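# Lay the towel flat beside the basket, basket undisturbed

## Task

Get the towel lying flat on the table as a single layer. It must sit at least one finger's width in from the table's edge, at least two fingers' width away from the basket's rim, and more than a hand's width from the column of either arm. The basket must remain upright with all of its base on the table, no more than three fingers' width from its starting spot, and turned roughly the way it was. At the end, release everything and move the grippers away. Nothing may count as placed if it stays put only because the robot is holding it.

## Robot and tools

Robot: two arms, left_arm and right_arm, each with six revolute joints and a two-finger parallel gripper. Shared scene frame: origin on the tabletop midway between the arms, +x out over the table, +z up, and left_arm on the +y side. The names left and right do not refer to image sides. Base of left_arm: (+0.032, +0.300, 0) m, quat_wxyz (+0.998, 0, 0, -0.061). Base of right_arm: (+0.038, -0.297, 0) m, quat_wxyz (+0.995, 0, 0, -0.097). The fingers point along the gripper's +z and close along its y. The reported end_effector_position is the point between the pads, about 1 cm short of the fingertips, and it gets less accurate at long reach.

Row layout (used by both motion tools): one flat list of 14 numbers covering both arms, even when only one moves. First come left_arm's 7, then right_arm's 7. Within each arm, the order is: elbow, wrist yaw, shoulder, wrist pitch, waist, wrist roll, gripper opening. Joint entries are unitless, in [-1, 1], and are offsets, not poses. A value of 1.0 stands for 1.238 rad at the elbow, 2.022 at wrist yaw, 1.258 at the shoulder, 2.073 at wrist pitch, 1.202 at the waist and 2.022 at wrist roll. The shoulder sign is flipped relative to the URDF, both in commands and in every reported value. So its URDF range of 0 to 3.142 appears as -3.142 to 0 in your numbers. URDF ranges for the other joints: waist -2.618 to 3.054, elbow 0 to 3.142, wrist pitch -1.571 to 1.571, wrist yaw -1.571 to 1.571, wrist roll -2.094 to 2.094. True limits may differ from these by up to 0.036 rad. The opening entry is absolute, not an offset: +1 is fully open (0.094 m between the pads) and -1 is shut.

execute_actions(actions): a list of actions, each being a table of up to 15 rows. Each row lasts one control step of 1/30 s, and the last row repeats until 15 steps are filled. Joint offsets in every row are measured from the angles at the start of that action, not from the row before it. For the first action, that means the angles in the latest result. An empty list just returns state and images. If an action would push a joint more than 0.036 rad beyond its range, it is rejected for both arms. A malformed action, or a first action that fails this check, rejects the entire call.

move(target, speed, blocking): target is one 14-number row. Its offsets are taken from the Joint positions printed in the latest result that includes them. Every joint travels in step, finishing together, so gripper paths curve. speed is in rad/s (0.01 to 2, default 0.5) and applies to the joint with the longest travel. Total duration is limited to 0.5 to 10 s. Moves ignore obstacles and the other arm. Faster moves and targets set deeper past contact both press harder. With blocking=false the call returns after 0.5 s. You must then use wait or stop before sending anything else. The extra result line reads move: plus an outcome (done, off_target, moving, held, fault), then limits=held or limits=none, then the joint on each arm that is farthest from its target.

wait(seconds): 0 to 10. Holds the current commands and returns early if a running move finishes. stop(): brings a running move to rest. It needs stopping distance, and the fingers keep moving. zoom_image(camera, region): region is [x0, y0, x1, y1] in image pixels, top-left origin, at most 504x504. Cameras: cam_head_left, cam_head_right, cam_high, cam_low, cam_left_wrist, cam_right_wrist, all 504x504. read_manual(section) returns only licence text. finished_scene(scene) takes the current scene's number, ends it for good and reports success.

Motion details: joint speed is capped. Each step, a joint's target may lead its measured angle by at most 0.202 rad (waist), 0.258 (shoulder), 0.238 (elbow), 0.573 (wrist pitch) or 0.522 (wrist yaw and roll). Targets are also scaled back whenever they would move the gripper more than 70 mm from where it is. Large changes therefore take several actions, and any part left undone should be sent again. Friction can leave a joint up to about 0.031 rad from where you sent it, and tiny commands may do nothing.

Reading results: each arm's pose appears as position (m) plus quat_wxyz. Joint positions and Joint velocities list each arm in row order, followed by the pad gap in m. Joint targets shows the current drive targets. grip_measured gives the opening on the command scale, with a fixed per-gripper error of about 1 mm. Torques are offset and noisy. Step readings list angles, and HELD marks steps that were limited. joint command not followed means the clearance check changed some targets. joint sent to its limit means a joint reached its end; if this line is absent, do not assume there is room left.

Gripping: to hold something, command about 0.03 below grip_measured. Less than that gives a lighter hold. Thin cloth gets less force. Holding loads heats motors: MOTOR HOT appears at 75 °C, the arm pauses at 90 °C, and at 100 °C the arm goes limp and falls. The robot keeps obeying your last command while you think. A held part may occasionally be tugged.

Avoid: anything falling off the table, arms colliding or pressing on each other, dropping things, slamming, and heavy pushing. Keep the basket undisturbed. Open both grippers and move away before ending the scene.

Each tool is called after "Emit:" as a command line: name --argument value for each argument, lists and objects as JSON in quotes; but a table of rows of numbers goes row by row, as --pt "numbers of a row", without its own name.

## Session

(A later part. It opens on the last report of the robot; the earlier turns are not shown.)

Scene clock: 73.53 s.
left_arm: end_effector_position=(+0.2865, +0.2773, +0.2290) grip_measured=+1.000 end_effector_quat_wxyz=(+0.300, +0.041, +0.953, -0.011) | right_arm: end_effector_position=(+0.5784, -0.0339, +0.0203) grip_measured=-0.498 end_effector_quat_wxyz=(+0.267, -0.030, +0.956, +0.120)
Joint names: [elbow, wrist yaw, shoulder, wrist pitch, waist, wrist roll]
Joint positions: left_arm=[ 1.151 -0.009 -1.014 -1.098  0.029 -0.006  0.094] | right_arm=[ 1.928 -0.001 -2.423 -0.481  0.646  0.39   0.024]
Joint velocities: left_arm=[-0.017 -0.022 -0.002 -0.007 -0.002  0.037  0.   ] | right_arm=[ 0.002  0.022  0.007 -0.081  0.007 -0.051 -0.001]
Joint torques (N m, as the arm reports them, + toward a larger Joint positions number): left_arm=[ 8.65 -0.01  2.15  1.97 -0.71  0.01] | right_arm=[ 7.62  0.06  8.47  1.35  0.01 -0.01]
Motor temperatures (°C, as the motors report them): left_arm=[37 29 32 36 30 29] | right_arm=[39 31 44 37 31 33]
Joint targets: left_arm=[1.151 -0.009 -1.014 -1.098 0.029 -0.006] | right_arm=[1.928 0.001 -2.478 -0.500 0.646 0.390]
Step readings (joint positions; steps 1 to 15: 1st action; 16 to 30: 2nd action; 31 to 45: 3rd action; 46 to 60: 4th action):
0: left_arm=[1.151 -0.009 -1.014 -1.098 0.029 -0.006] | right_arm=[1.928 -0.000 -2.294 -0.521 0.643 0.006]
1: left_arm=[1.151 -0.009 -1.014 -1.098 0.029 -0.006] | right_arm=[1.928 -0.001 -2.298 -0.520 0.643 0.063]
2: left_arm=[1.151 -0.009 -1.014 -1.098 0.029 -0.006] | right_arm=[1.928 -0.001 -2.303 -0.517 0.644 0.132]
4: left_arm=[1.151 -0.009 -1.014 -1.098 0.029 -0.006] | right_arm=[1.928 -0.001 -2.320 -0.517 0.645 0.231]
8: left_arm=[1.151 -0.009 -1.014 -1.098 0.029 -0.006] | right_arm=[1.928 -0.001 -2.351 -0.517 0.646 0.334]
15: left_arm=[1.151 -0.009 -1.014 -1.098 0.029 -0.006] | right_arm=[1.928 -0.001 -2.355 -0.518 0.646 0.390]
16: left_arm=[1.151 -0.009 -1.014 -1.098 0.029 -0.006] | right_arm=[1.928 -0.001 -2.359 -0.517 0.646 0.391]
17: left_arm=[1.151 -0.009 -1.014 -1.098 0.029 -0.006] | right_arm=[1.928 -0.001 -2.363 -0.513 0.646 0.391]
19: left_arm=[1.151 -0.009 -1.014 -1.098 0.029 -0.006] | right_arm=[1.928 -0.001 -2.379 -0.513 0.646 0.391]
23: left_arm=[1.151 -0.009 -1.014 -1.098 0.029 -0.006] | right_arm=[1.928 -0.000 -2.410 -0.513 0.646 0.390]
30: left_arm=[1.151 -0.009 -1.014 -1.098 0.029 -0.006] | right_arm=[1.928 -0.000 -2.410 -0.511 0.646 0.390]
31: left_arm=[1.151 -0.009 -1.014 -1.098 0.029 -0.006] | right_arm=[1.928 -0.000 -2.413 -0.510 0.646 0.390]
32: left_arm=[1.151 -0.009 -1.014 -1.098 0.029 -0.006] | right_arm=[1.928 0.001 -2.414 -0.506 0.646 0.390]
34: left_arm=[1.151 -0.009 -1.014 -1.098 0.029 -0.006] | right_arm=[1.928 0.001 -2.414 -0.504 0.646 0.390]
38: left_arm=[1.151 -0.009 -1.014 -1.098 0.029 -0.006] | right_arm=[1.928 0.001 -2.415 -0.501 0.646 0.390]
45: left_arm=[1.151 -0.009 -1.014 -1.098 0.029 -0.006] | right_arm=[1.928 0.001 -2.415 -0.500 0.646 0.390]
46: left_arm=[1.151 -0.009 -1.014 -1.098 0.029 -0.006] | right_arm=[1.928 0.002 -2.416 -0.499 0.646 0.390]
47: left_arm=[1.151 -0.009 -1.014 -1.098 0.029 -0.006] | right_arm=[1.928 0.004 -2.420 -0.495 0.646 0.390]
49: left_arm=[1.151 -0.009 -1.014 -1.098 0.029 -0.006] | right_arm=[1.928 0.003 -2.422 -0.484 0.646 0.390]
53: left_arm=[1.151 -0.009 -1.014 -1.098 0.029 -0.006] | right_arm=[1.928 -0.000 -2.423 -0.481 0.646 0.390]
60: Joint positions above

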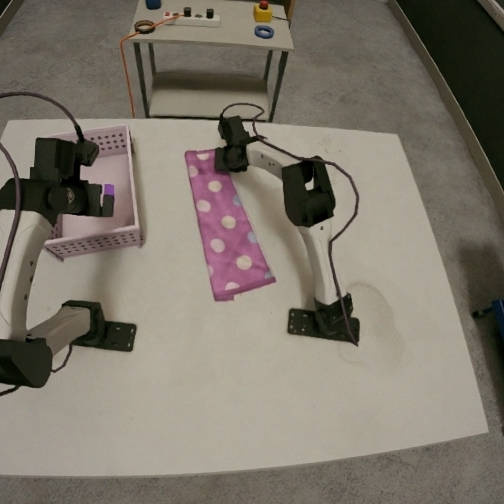

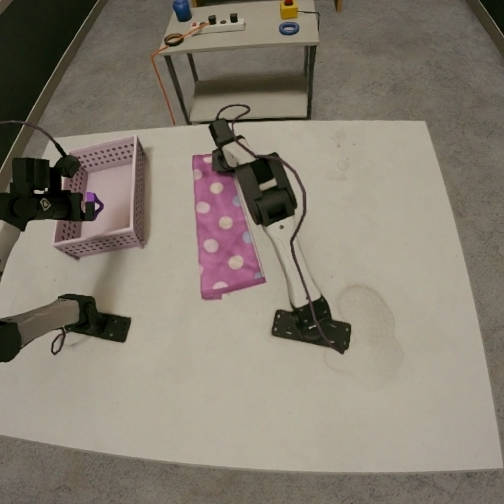

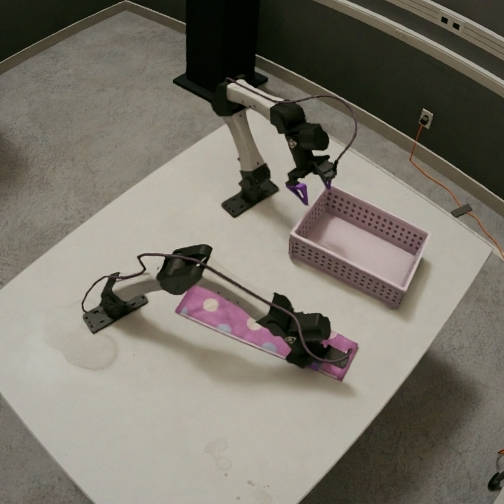

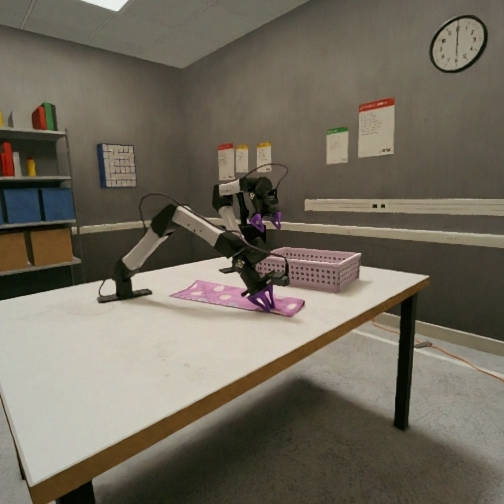

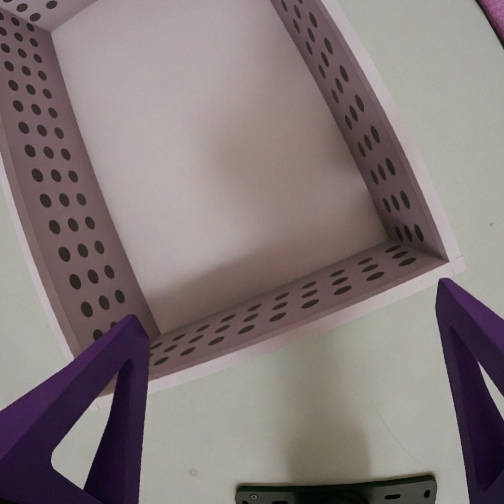

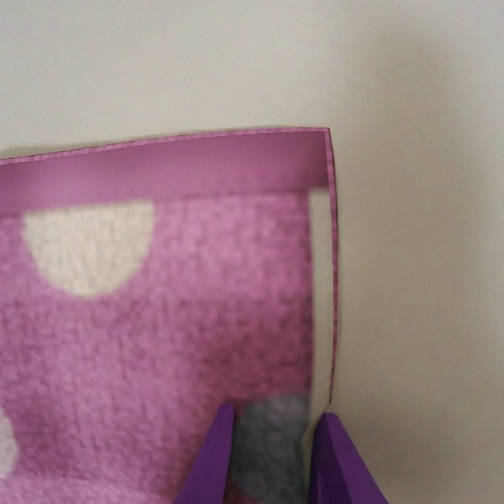

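Emit:
execute_actions --actions '[[[0,0,0,0,0,0,1,0,0,-0.045,-0.01,0,0,-0.75]],[[0,0,0,0,0,0,1,0,0,-0.045,-0.01,0,0,-1]],[[0,0,0,0,0,0,1,0,0,0.05,0,0,0,-1]],[[0,0,0,0,0,0,1,0,0,0.06,0,-0.02,0,-1]]]'

Scene clock: 78.83 s.
left_arm: end_effector_position=(+0.2865, +0.2773, +0.2290) grip_measured=+1.000 end_effector_quat_wxyz=(+0.300, +0.041, +0.953, -0.011) | right_arm: end_effector_position=(+0.5885, -0.0379, +0.0873) grip_measured=-0.957 end_effector_quat_wxyz=(+0.318, -0.024, +0.937, +0.144)
Joint names: [elbow, wrist yaw, shoulder, wrist pitch, waist, wrist roll]
Joint positions: left_arm=[ 1.151 -0.009 -1.014 -1.098  0.029 -0.006  0.094] | right_arm=[ 1.928 -0.008 -2.309 -0.478  0.63   0.39   0.002]
Joint velocities: left_arm=[-0.012  0.022 -0.012 -0.022 -0.012 -0.007  0.   ] | right_arm=[-0.007  0.007 -0.012  0.081 -0.012 -0.022 -0.   ]
Joint torques (N m, as the arm reports them, + toward a larger Joint positions number): left_arm=[ 8.64 -0.01  2.15  1.97 -0.71  0.01] | right_arm=[ 7.97  0.03 12.19  1.83 -0.48 -0.02]
Motor temperatures (°C, as the motors report them): left_arm=[38 29 32 36 30 29] | right_arm=[39 31 45 37 31 33]
Joint targets: left_arm=[1.151 -0.009 -1.014 -1.098 0.029 -0.006] | right_arm=[1.928 -0.008 -2.301 -0.472 0.622 0.390]
Step readings (joint positions; steps 1 to 15: 1st action; 16 to 30: 2nd action; 31 to 45: 3rd action; 46 to 60: 4th action):
0: left_arm=[1.151 -0.009 -1.014 -1.098 0.029 -0.006] | right_arm=[1.928 -0.001 -2.423 -0.481 0.646 0.390]
1: left_arm=[1.151 -0.009 -1.014 -1.098 0.029 -0.006] | right_arm=[1.928 -0.002 -2.423 -0.481 0.646 0.390]
2: left_arm=[1.151 -0.009 -1.014 -1.098 0.029 -0.006] | right_arm=[1.928 -0.007 -2.423 -0.478 0.646 0.390]
4: left_arm=[1.151 -0.009 -1.014 -1.098 0.029 -0.006] | right_arm=[1.928 -0.009 -2.423 -0.475 0.646 0.390]
8: left_arm=[1.151 -0.009 -1.014 -1.098 0.029 -0.006] | right_arm=[1.928 -0.009 -2.423 -0.475 0.646 0.390]
15: left_arm=[1.151 -0.009 -1.014 -1.098 0.029 -0.006] | right_arm=[1.928 -0.009 -2.423 -0.475 0.646 0.390]
16: left_arm=[1.151 -0.009 -1.014 -1.098 0.029 -0.006] | right_arm=[1.928 -0.010 -2.423 -0.475 0.646 0.390]
17: left_arm=[1.151 -0.009 -1.014 -1.098 0.029 -0.006] | right_arm=[1.928 -0.009 -2.424 -0.475 0.646 0.390]
19: left_arm=[1.151 -0.009 -1.014 -1.098 0.029 -0.006] | right_arm=[1.928 -0.009 -2.426 -0.471 0.646 0.390]
23: left_arm=[1.151 -0.009 -1.014 -1.098 0.029 -0.006] | right_arm=[1.928 -0.008 -2.426 -0.470 0.646 0.390]
30: left_arm=[1.151 -0.009 -1.014 -1.098 0.029 -0.006] | right_arm=[1.928 -0.008 -2.426 -0.470 0.646 0.390]
31: left_arm=[1.151 -0.009 -1.014 -1.098 0.029 -0.006] | right_arm=[1.928 -0.008 -2.420 -0.469 0.646 0.390]
32: left_arm=[1.151 -0.009 -1.014 -1.098 0.029 -0.006] | right_arm=[1.928 -0.008 -2.415 -0.472 0.646 0.390]
34: left_arm=[1.151 -0.009 -1.014 -1.098 0.029 -0.006] | right_arm=[1.928 -0.008 -2.400 -0.472 0.646 0.390]
38: left_arm=[1.151 -0.009 -1.014 -1.098 0.029 -0.006] | right_arm=[1.928 -0.008 -2.378 -0.472 0.646 0.390]
45: left_arm=[1.151 -0.009 -1.014 -1.098 0.029 -0.006] | right_arm=[1.928 -0.008 -2.376 -0.472 0.646 0.390]
46: left_arm=[1.151 -0.009 -1.014 -1.098 0.029 -0.006] | right_arm=[1.928 -0.008 -2.373 -0.473 0.645 0.390]
47: left_arm=[1.151 -0.009 -1.014 -1.098 0.029 -0.006] | right_arm=[1.928 -0.008 -2.368 -0.477 0.644 0.390]
49: left_arm=[1.151 -0.009 -1.014 -1.098 0.029 -0.006] | right_arm=[1.928 -0.008 -2.349 -0.478 0.640 0.390]
53: left_arm=[1.151 -0.009 -1.014 -1.098 0.029 -0.006] | right_arm=[1.928 -0.008 -2.314 -0.478 0.632 0.390]
60: Joint positions above

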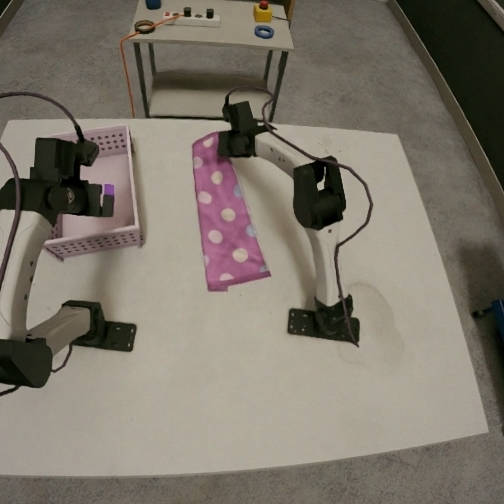

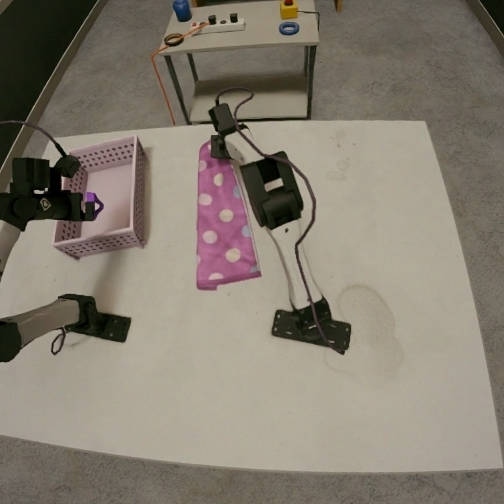

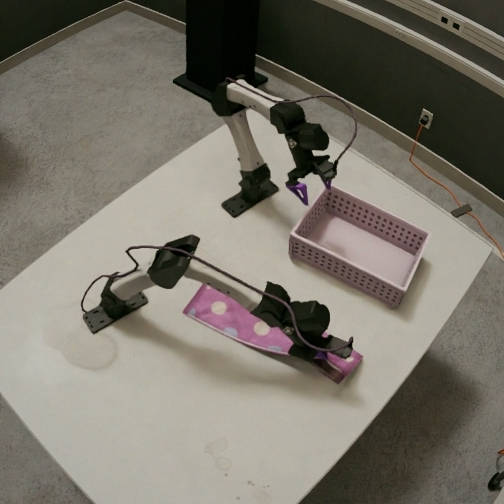

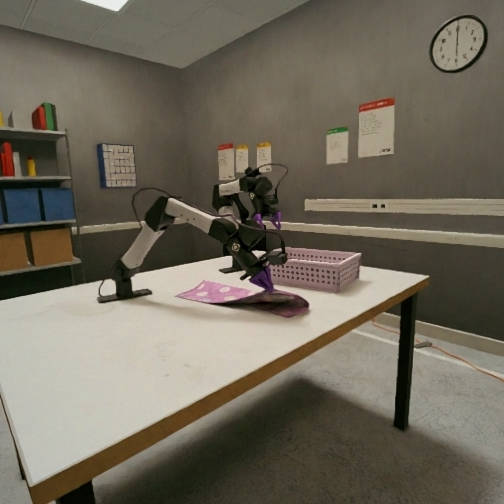

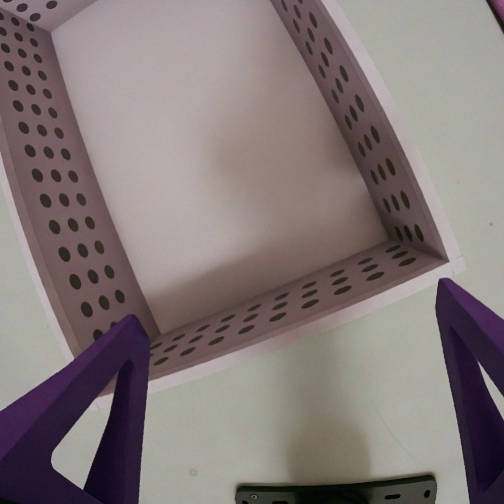

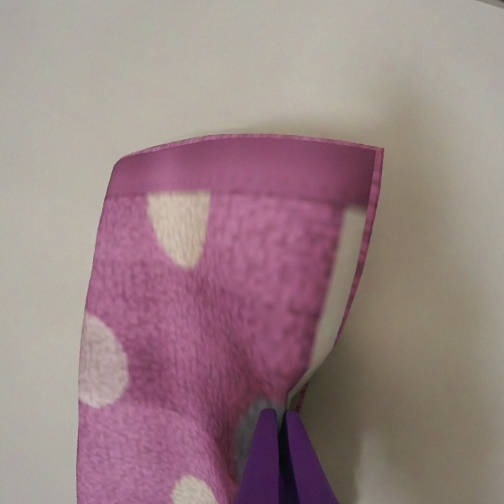

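Emit:
move --target '[0,0,0,0,0,0,1, -0.332,0,0.398,-0.111,-0.64,0.25,-1]' --speed 0.3

Scene clock: 87.37 s.
left_arm: end_effector_position=(+0.2865, +0.2773, +0.2290) grip_measured=+1.000 end_effector_quat_wxyz=(+0.300, +0.041, +0.953, -0.011) | right_arm: end_effector_position=(+0.4880, -0.4480, +0.1497) grip_measured=-0.957 end_effector_quat_wxyz=(+0.275, +0.546, +0.787, +0.084)
Joint names: [elbow, wrist yaw, shoulder, wrist pitch, waist, wrist roll]
Joint positions: left_arm=[ 1.151 -0.009 -1.014 -1.098  0.029 -0.006  0.094] | right_arm=[ 1.535 -0.009 -1.829 -0.694 -0.135  0.888  0.002]
Joint velocities: left_arm=[-0.012  0.022  0.002  0.007 -0.007 -0.037  0.   ] | right_arm=[ 0.002 -0.022  0.007  0.022  0.002 -0.037  0.001]
Joint torques (N m, as the arm reports them, + toward a larger Joint positions number): left_arm=[ 8.66 -0.02  2.15  1.97 -0.7   0.01] | right_arm=[ 6.36  0.07  9.45  1.37 -0.29  0.02]
Motor temperatures (°C, as the motors report them): left_arm=[38 29 32 36 30 29] | right_arm=[39 31 48 38 31 33]
Joint targets: left_arm=[1.151 -0.009 -1.014 -1.098 0.029 -0.006] | right_arm=[1.517 -0.008 -1.808 -0.708 -0.139 0.895]
move: off_target (right_arm); limits=none; left_arm: farthest joint: the waist, 0.000 radians from its target (0.000 radians at the start); right_arm: farthest joint: the shoulder, 0.021 radians from its target (0.501 radians at the start)

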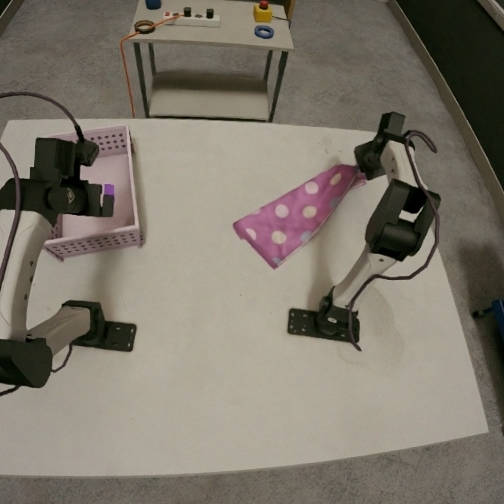

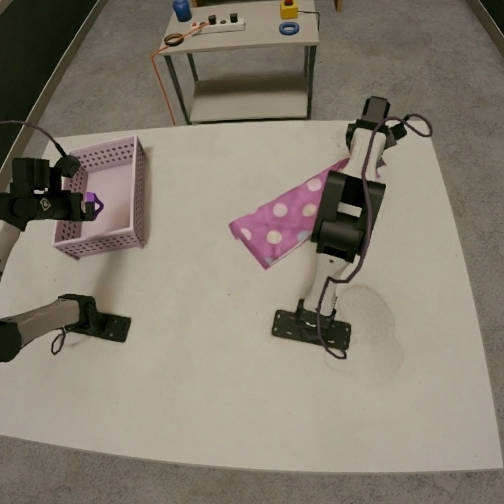

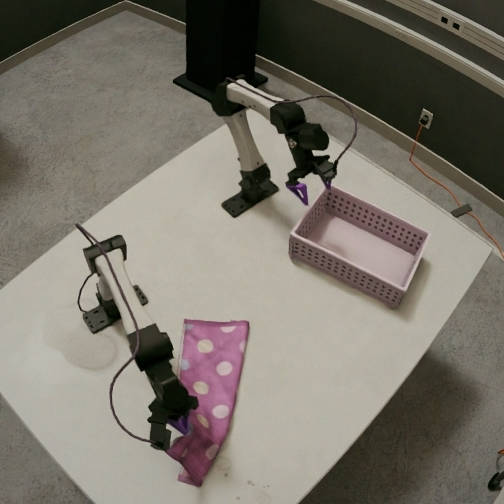

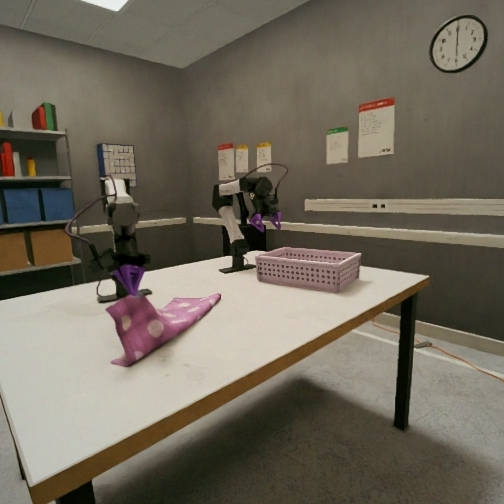

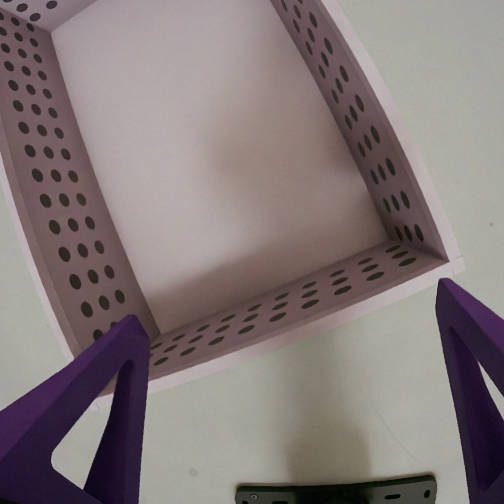

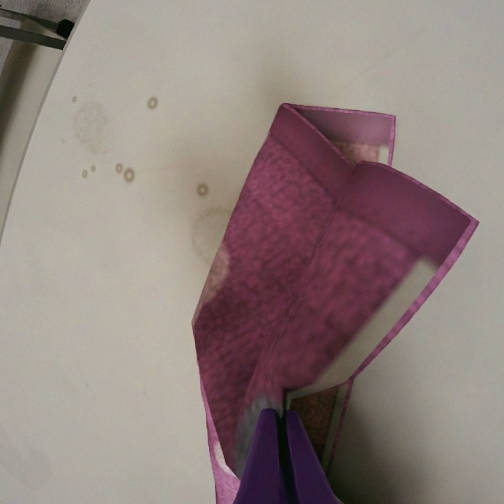

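Emit:
move --target '[0.1,0,-0.1,0.1,-0.887,0.2,0, 0,0,0,0,0,0,-1]' --speed 1

Emit:
move --target '[0.15,0,-0.705,0.23,0,0,0, 0,0,0,0,0,0,-1]' --speed 0.7

Scene clock: 101.23 s.
left_arm: end_effector_position=(+0.1631, +0.0097, +0.2735) grip_measured=+0.002 end_effector_quat_wxyz=(+0.366, +0.640, +0.661, -0.141) | right_arm: end_effector_position=(+0.4880, -0.4480, +0.1497) grip_measured=-0.957 end_effector_quat_wxyz=(+0.275, +0.547, +0.787, +0.084)
Joint names: [elbow, wrist yaw, shoulder, wrist pitch, waist, wrist roll]
Joint positions: left_arm=[ 1.258 -0.01  -1.125 -0.898 -1.028  0.393  0.047] | right_arm=[ 1.535 -0.009 -1.829 -0.694 -0.135  0.889  0.002]
Joint velocities: left_arm=[ 0.017  0.022  0.012  0.037  0.002  0.022 -0.001] | right_arm=[-0.012  0.022  0.007  0.022  0.007 -0.022 -0.   ]
Joint torques (N m, as the arm reports them, + toward a larger Joint positions number): left_arm=[10.29  0.02  2.16  2.34 -1.37  0.07] | right_arm=[ 7.74  0.07  8.04  1.52  0.02 -0.04]
Motor temperatures (°C, as the motors report them): left_arm=[39 29 32 37 30 29] | right_arm=[39 31 49 38 31 33]
Joint targets: left_arm=[1.275 -0.009 -1.140 -0.891 -1.038 0.399] | right_arm=[1.535 -0.009 -1.829 -0.694 -0.135 0.889]
move: done; limits=none; left_arm: farthest joint: the elbow, 0.017 radians from its target (0.123 radians at the start); right_arm: farthest joint: the wrist roll, 0.001 radians from its target (0.001 radians at the start)

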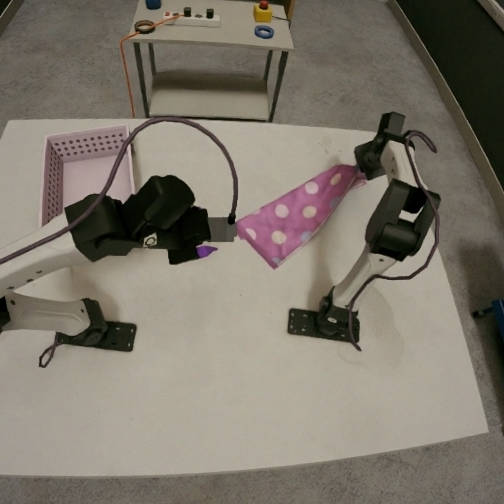

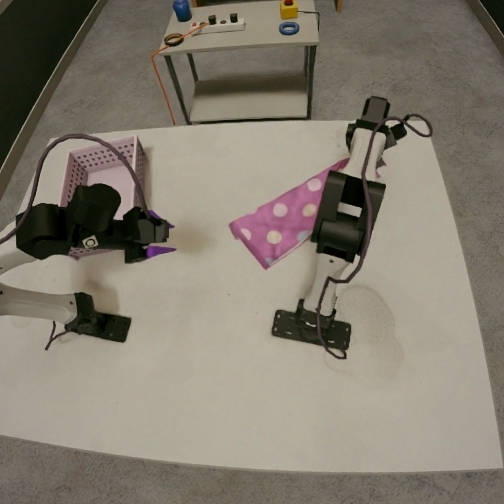

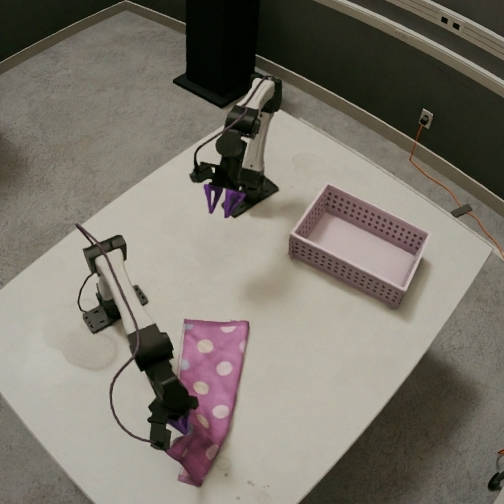

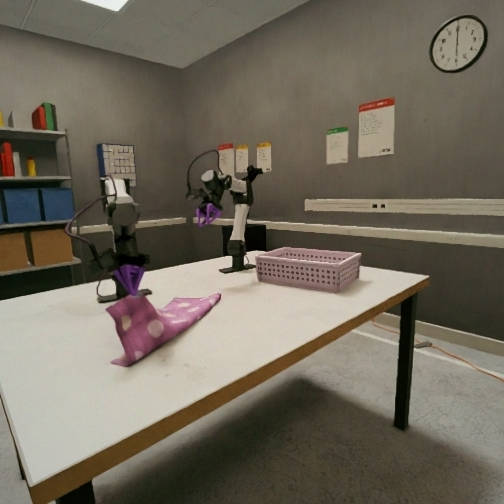

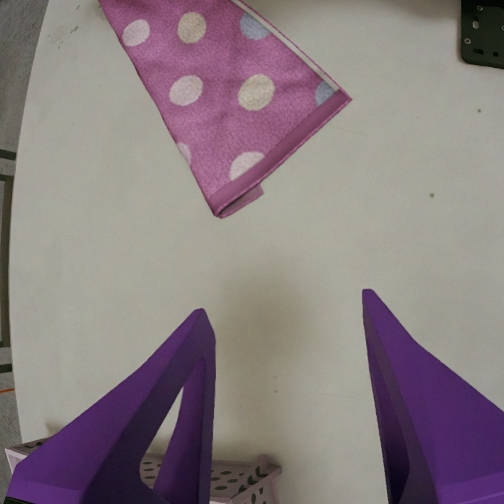

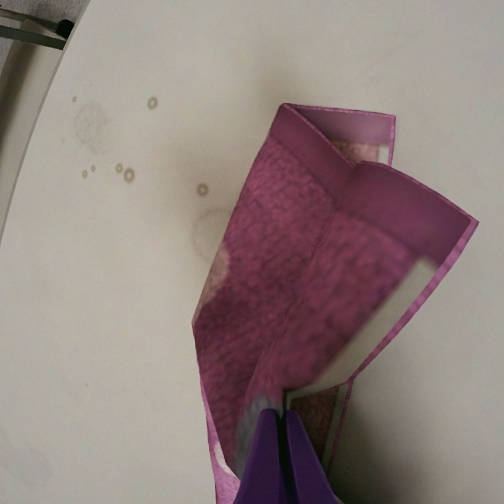

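Scene clock: 103.27 s.
left_arm: end_effector_position=(+0.2373, -0.1563, +0.0606) grip_measured=+0.002 end_effector_quat_wxyz=(+0.259, +0.669, +0.690, -0.098) | right_arm: end_effector_position=(+0.4880, -0.4480, +0.1497) grip_measured=-0.957 end_effector_quat_wxyz=(+0.275, +0.547, +0.787, +0.084)
Joint names: [elbow, wrist yaw, shoulder, wrist pitch, waist, wrist roll]
Joint positions: left_arm=[ 1.427 -0.01  -2.007 -0.429 -1.028  0.393  0.047] | right_arm=[ 1.535 -0.009 -1.829 -0.694 -0.135  0.889  0.002]
Joint velocities: left_arm=[-0.002 -0.051 -0.007  0.022  0.002  0.022  0.   ] | right_arm=[ 0.012  0.007 -0.017 -0.007 -0.002 -0.022 -0.002]
Joint torques (N m, as the arm reports them, + toward a larger Joint positions number): left_arm=[10.02  0.01 11.47  1.94 -0.7  -0.01] | right_arm=[ 7.75  0.07  8.05  1.52  0.01 -0.03]
Motor temperatures (°C, as the motors report them): left_arm=[39 29 32 37 30 29] | right_arm=[40 31 49 38 31 33]
Joint targets: left_arm=[1.444 -0.010 -2.011 -0.421 -1.028 0.393] | right_arm=[1.535 -0.009 -1.829 -0.694 -0.135 0.889]
move: done; limits=none; left_arm: farthest joint: the elbow, 0.017 radians from its target (0.186 radians at the start); right_arm: farthest joint: the waist, 0.000 radians from its target (0.000 radians at the start)

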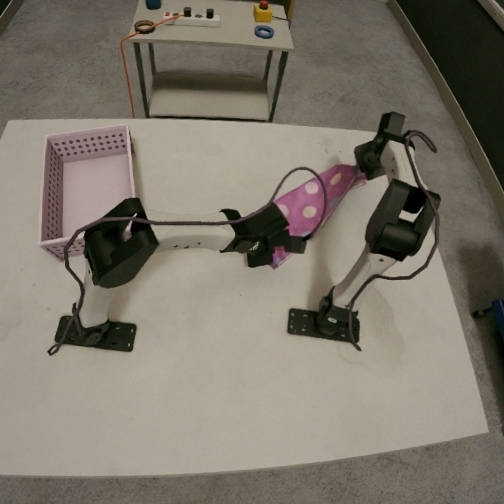

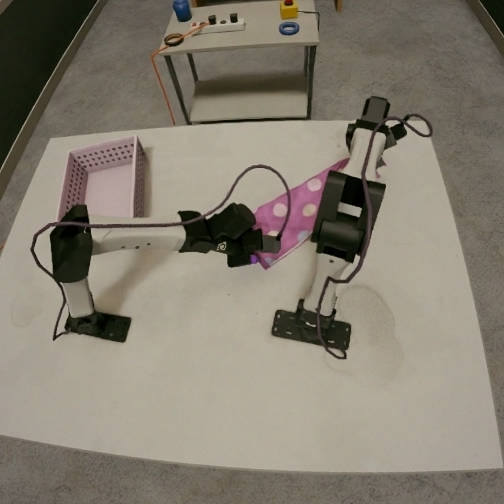

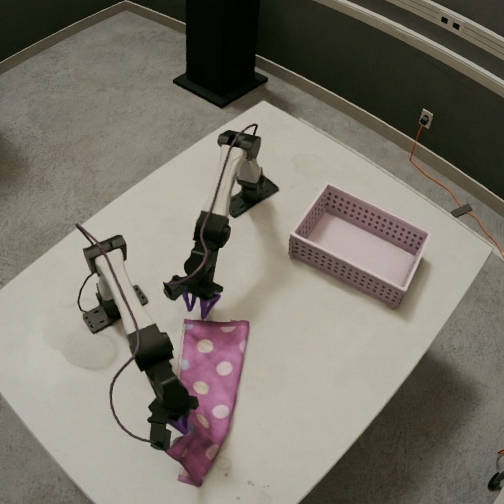

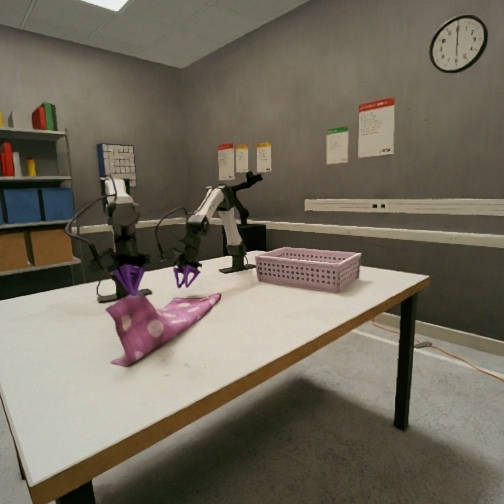

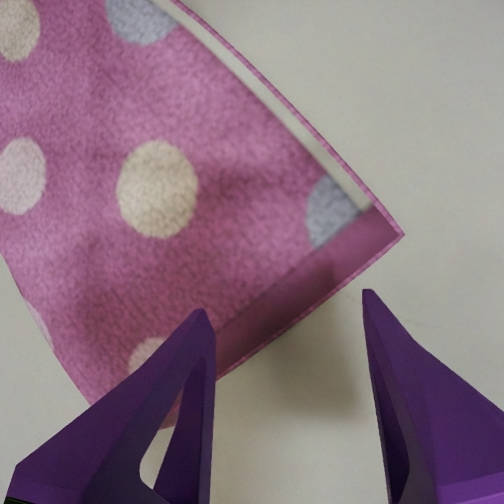

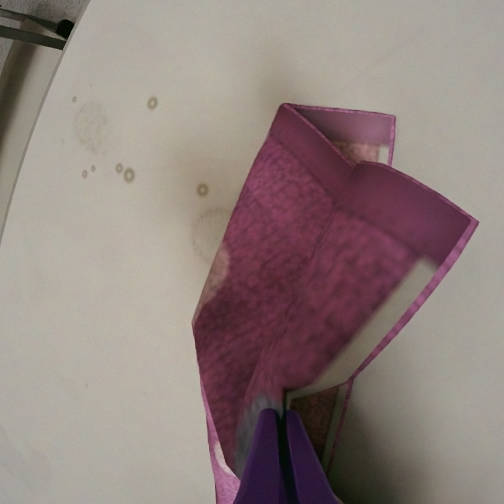

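Emit:
move --target '[0,0,-0.085,0.055,-0.05,0,0, 0,0,0,0,0,0,-1]' --speed 0.2

Scene clock: 107.27 s.
left_arm: end_effector_position=(+0.2192, -0.1810, +0.0304) grip_measured=+0.002 end_effector_quat_wxyz=(+0.263, +0.685, +0.671, -0.108) | right_arm: end_effector_position=(+0.4880, -0.4480, +0.1497) grip_measured=-0.957 end_effector_quat_wxyz=(+0.275, +0.547, +0.787, +0.084)
Joint names: [elbow, wrist yaw, shoulder, wrist pitch, waist, wrist roll]
Joint positions: left_arm=[ 1.427 -0.01  -2.097 -0.323 -1.08   0.393  0.047] | right_arm=[ 1.535 -0.009 -1.829 -0.694 -0.135  0.889  0.002]
Joint velocities: left_arm=[-0.002  0.051 -0.007 -0.051  0.012  0.037 -0.001] | right_arm=[ 0.002  0.051 -0.017 -0.007 -0.012 -0.007  0.   ]
Joint torques (N m, as the arm reports them, + toward a larger Joint positions number): left_arm=[ 8.5   0.01 11.18  1.95 -1.25 -0.01] | right_arm=[ 7.75  0.07  8.04  1.52  0.04 -0.03]
Motor temperatures (°C, as the motors report them): left_arm=[39 29 34 37 30 29] | right_arm=[40 31 49 38 31 33]
Joint targets: left_arm=[1.427 -0.010 -2.114 -0.315 -1.088 0.393] | right_arm=[1.535 -0.009 -1.829 -0.694 -0.135 0.889]
move: done; limits=none; left_arm: farthest joint: the shoulder, 0.017 radians from its target (0.107 radians at the start); right_arm: farthest joint: the waist, 0.000 radians from its target (0.000 radians at the start)

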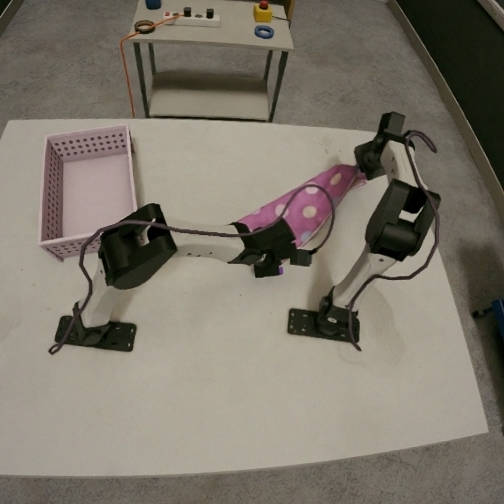

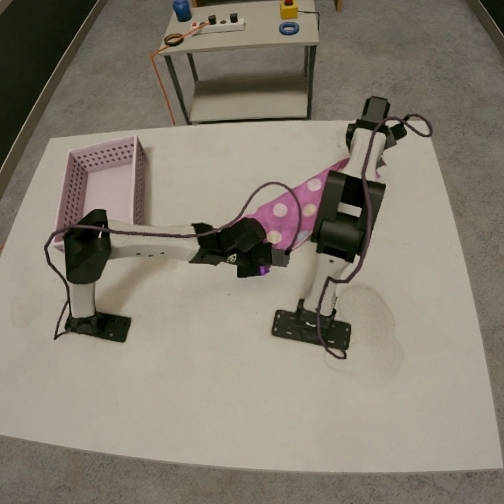

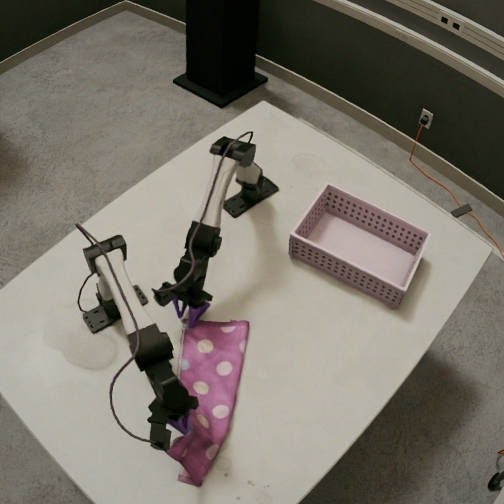

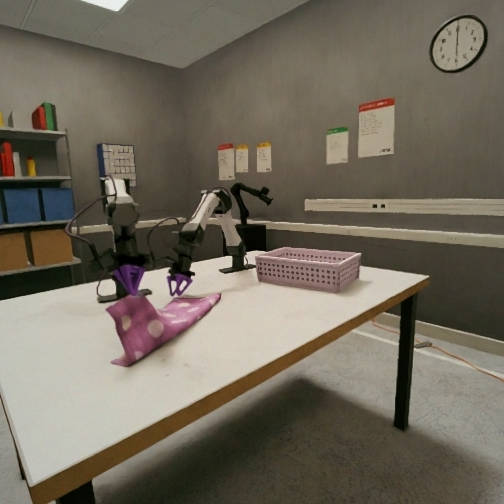

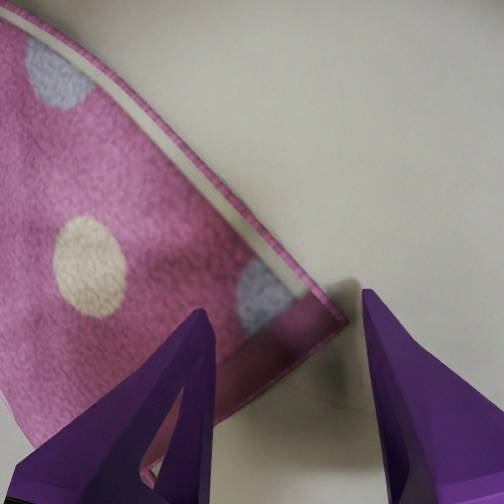

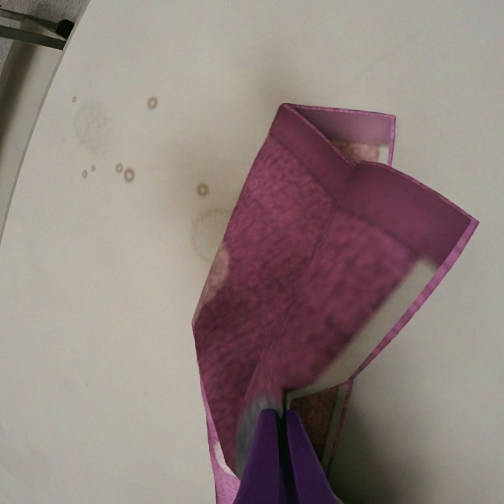

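Emit:
execute_actions --actions '[[[0,0,-0.045,0.01,0,0,0,0,0,0,0,0,0,-1]],[[0,0,-0.045,0,0,0,0,0,0,0,0,0,0,-1]],[[0,0,-0.045,0,0,0,-0.5,0,0,0,0,0,0,-1]]]'

Scene clock: 112.13 s.
left_arm: end_effector_position=(+0.2224, -0.1937, +0.0223) grip_measured=-0.499 end_effector_quat_wxyz=(+0.280, +0.681, +0.666, -0.119) | right_arm: end_effector_position=(+0.4880, -0.4480, +0.1497) grip_measured=-0.957 end_effector_quat_wxyz=(+0.275, +0.547, +0.787, +0.084)
Joint names: [elbow, wrist yaw, shoulder, wrist pitch, waist, wrist roll]
Joint positions: left_arm=[ 1.427 -0.002 -2.136 -0.243 -1.08   0.392  0.024] | right_arm=[ 1.535 -0.009 -1.829 -0.694 -0.135  0.889  0.002]
Joint velocities: left_arm=[ 0.002  0.11   0.002 -0.022  0.002  0.051 -0.001] | right_arm=[ 0.012 -0.051 -0.007 -0.037 -0.012 -0.007  0.001]
Joint torques (N m, as the arm reports them, + toward a larger Joint positions number): left_arm=[ 8.45 -0.04  9.01  1.75 -0.67 -0.01] | right_arm=[ 7.75  0.07  8.05  1.52  0.   -0.03]
Motor temperatures (°C, as the motors report them): left_arm=[39 29 35 37 30 29] | right_arm=[40 31 49 38 31 33]
Joint targets: left_arm=[1.427 -0.009 -2.182 -0.264 -1.080 0.393] | right_arm=[1.535 -0.009 -1.829 -0.694 -0.135 0.889]
Step readings (joint positions; steps 1 to 15: 1st action; 16 to 30: 2nd action; 31 to 45: 3rd action):
0: left_arm=[1.427 -0.010 -2.097 -0.322 -1.080 0.393] | right_arm=[1.535 -0.009 -1.829 -0.694 -0.135 0.889]
1: left_arm=[1.427 -0.010 -2.100 -0.320 -1.080 0.393] | right_arm=[1.535 -0.009 -1.829 -0.694 -0.135 0.889]
2: left_arm=[1.427 -0.010 -2.106 -0.313 -1.080 0.393] | right_arm=[1.535 -0.009 -1.829 -0.694 -0.135 0.889]
4: left_arm=[1.427 -0.009 -2.115 -0.303 -1.080 0.393] | right_arm=[1.535 -0.009 -1.829 -0.694 -0.135 0.889]
8: left_arm=[1.427 -0.009 -2.118 -0.289 -1.080 0.393] | right_arm=[1.535 -0.009 -1.829 -0.694 -0.135 0.889]
15: left_arm=[1.427 -0.009 -2.118 -0.288 -1.080 0.393] | right_arm=[1.535 -0.009 -1.829 -0.694 -0.135 0.889]
16: left_arm=[1.427 -0.009 -2.120 -0.286 -1.080 0.393] | right_arm=[1.535 -0.009 -1.829 -0.694 -0.135 0.889]
17: left_arm=[1.427 -0.009 -2.121 -0.281 -1.080 0.393] | right_arm=[1.535 -0.009 -1.829 -0.694 -0.135 0.889]
19: left_arm=[1.427 -0.009 -2.123 -0.274 -1.080 0.393] | right_arm=[1.535 -0.009 -1.829 -0.694 -0.135 0.889]
23: left_arm=[1.427 -0.009 -2.124 -0.267 -1.080 0.393] | right_arm=[1.535 -0.009 -1.829 -0.694 -0.135 0.889]
30: left_arm=[1.427 -0.009 -2.125 -0.264 -1.080 0.393] | right_arm=[1.535 -0.009 -1.829 -0.694 -0.135 0.889]
31: left_arm=[1.427 -0.008 -2.126 -0.261 -1.080 0.392] | right_arm=[1.535 -0.009 -1.829 -0.694 -0.135 0.889]
32: left_arm=[1.427 -0.008 -2.131 -0.257 -1.080 0.392] | right_arm=[1.535 -0.009 -1.829 -0.694 -0.135 0.889]
34: left_arm=[1.427 -0.002 -2.135 -0.249 -1.080 0.392] | right_arm=[1.535 -0.009 -1.829 -0.694 -0.135 0.889]
38: left_arm=[1.427 -0.002 -2.136 -0.244 -1.080 0.392] | right_arm=[1.535 -0.009 -1.829 -0.694 -0.135 0.889]
45: Joint positions above

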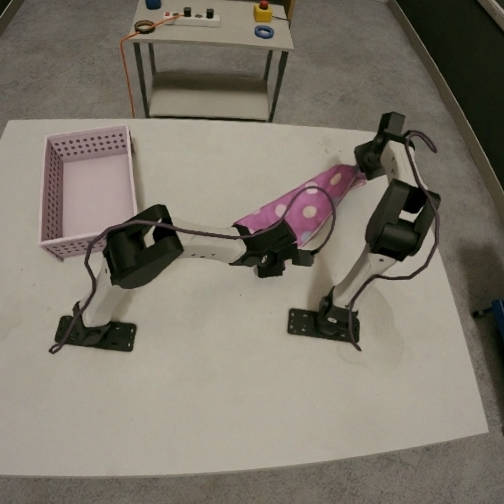

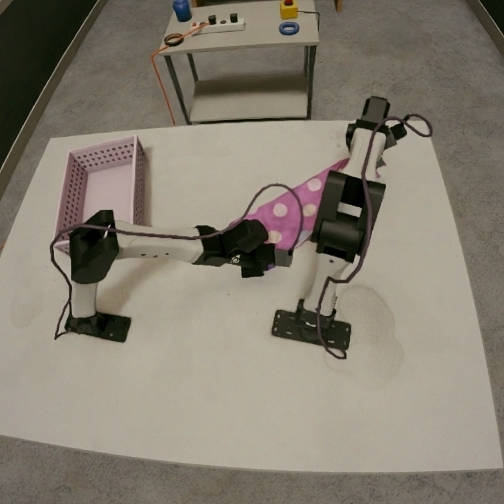

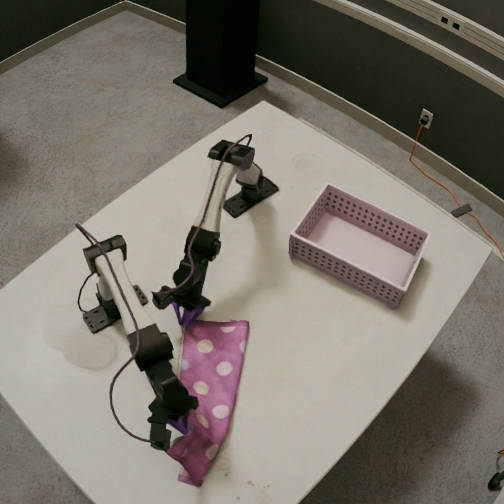

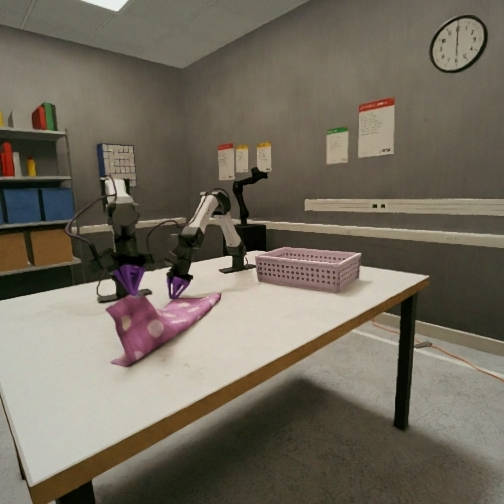

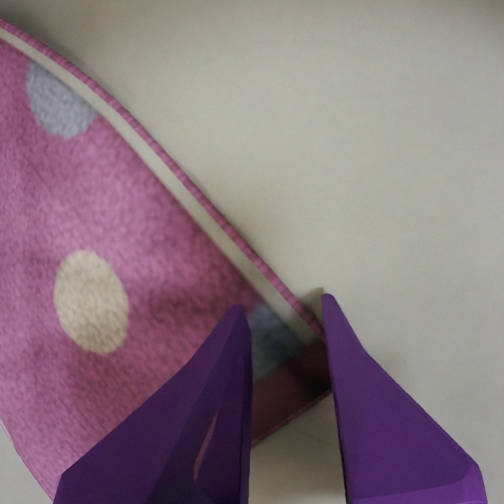

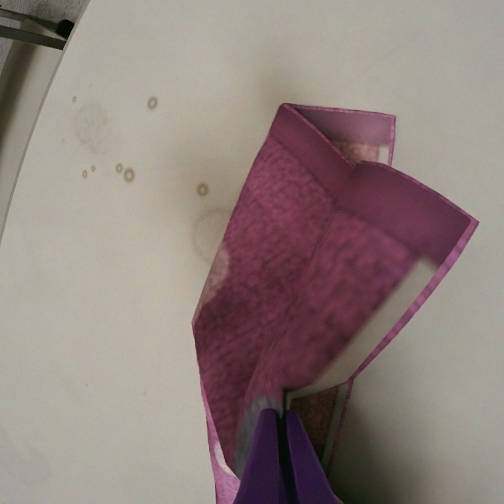

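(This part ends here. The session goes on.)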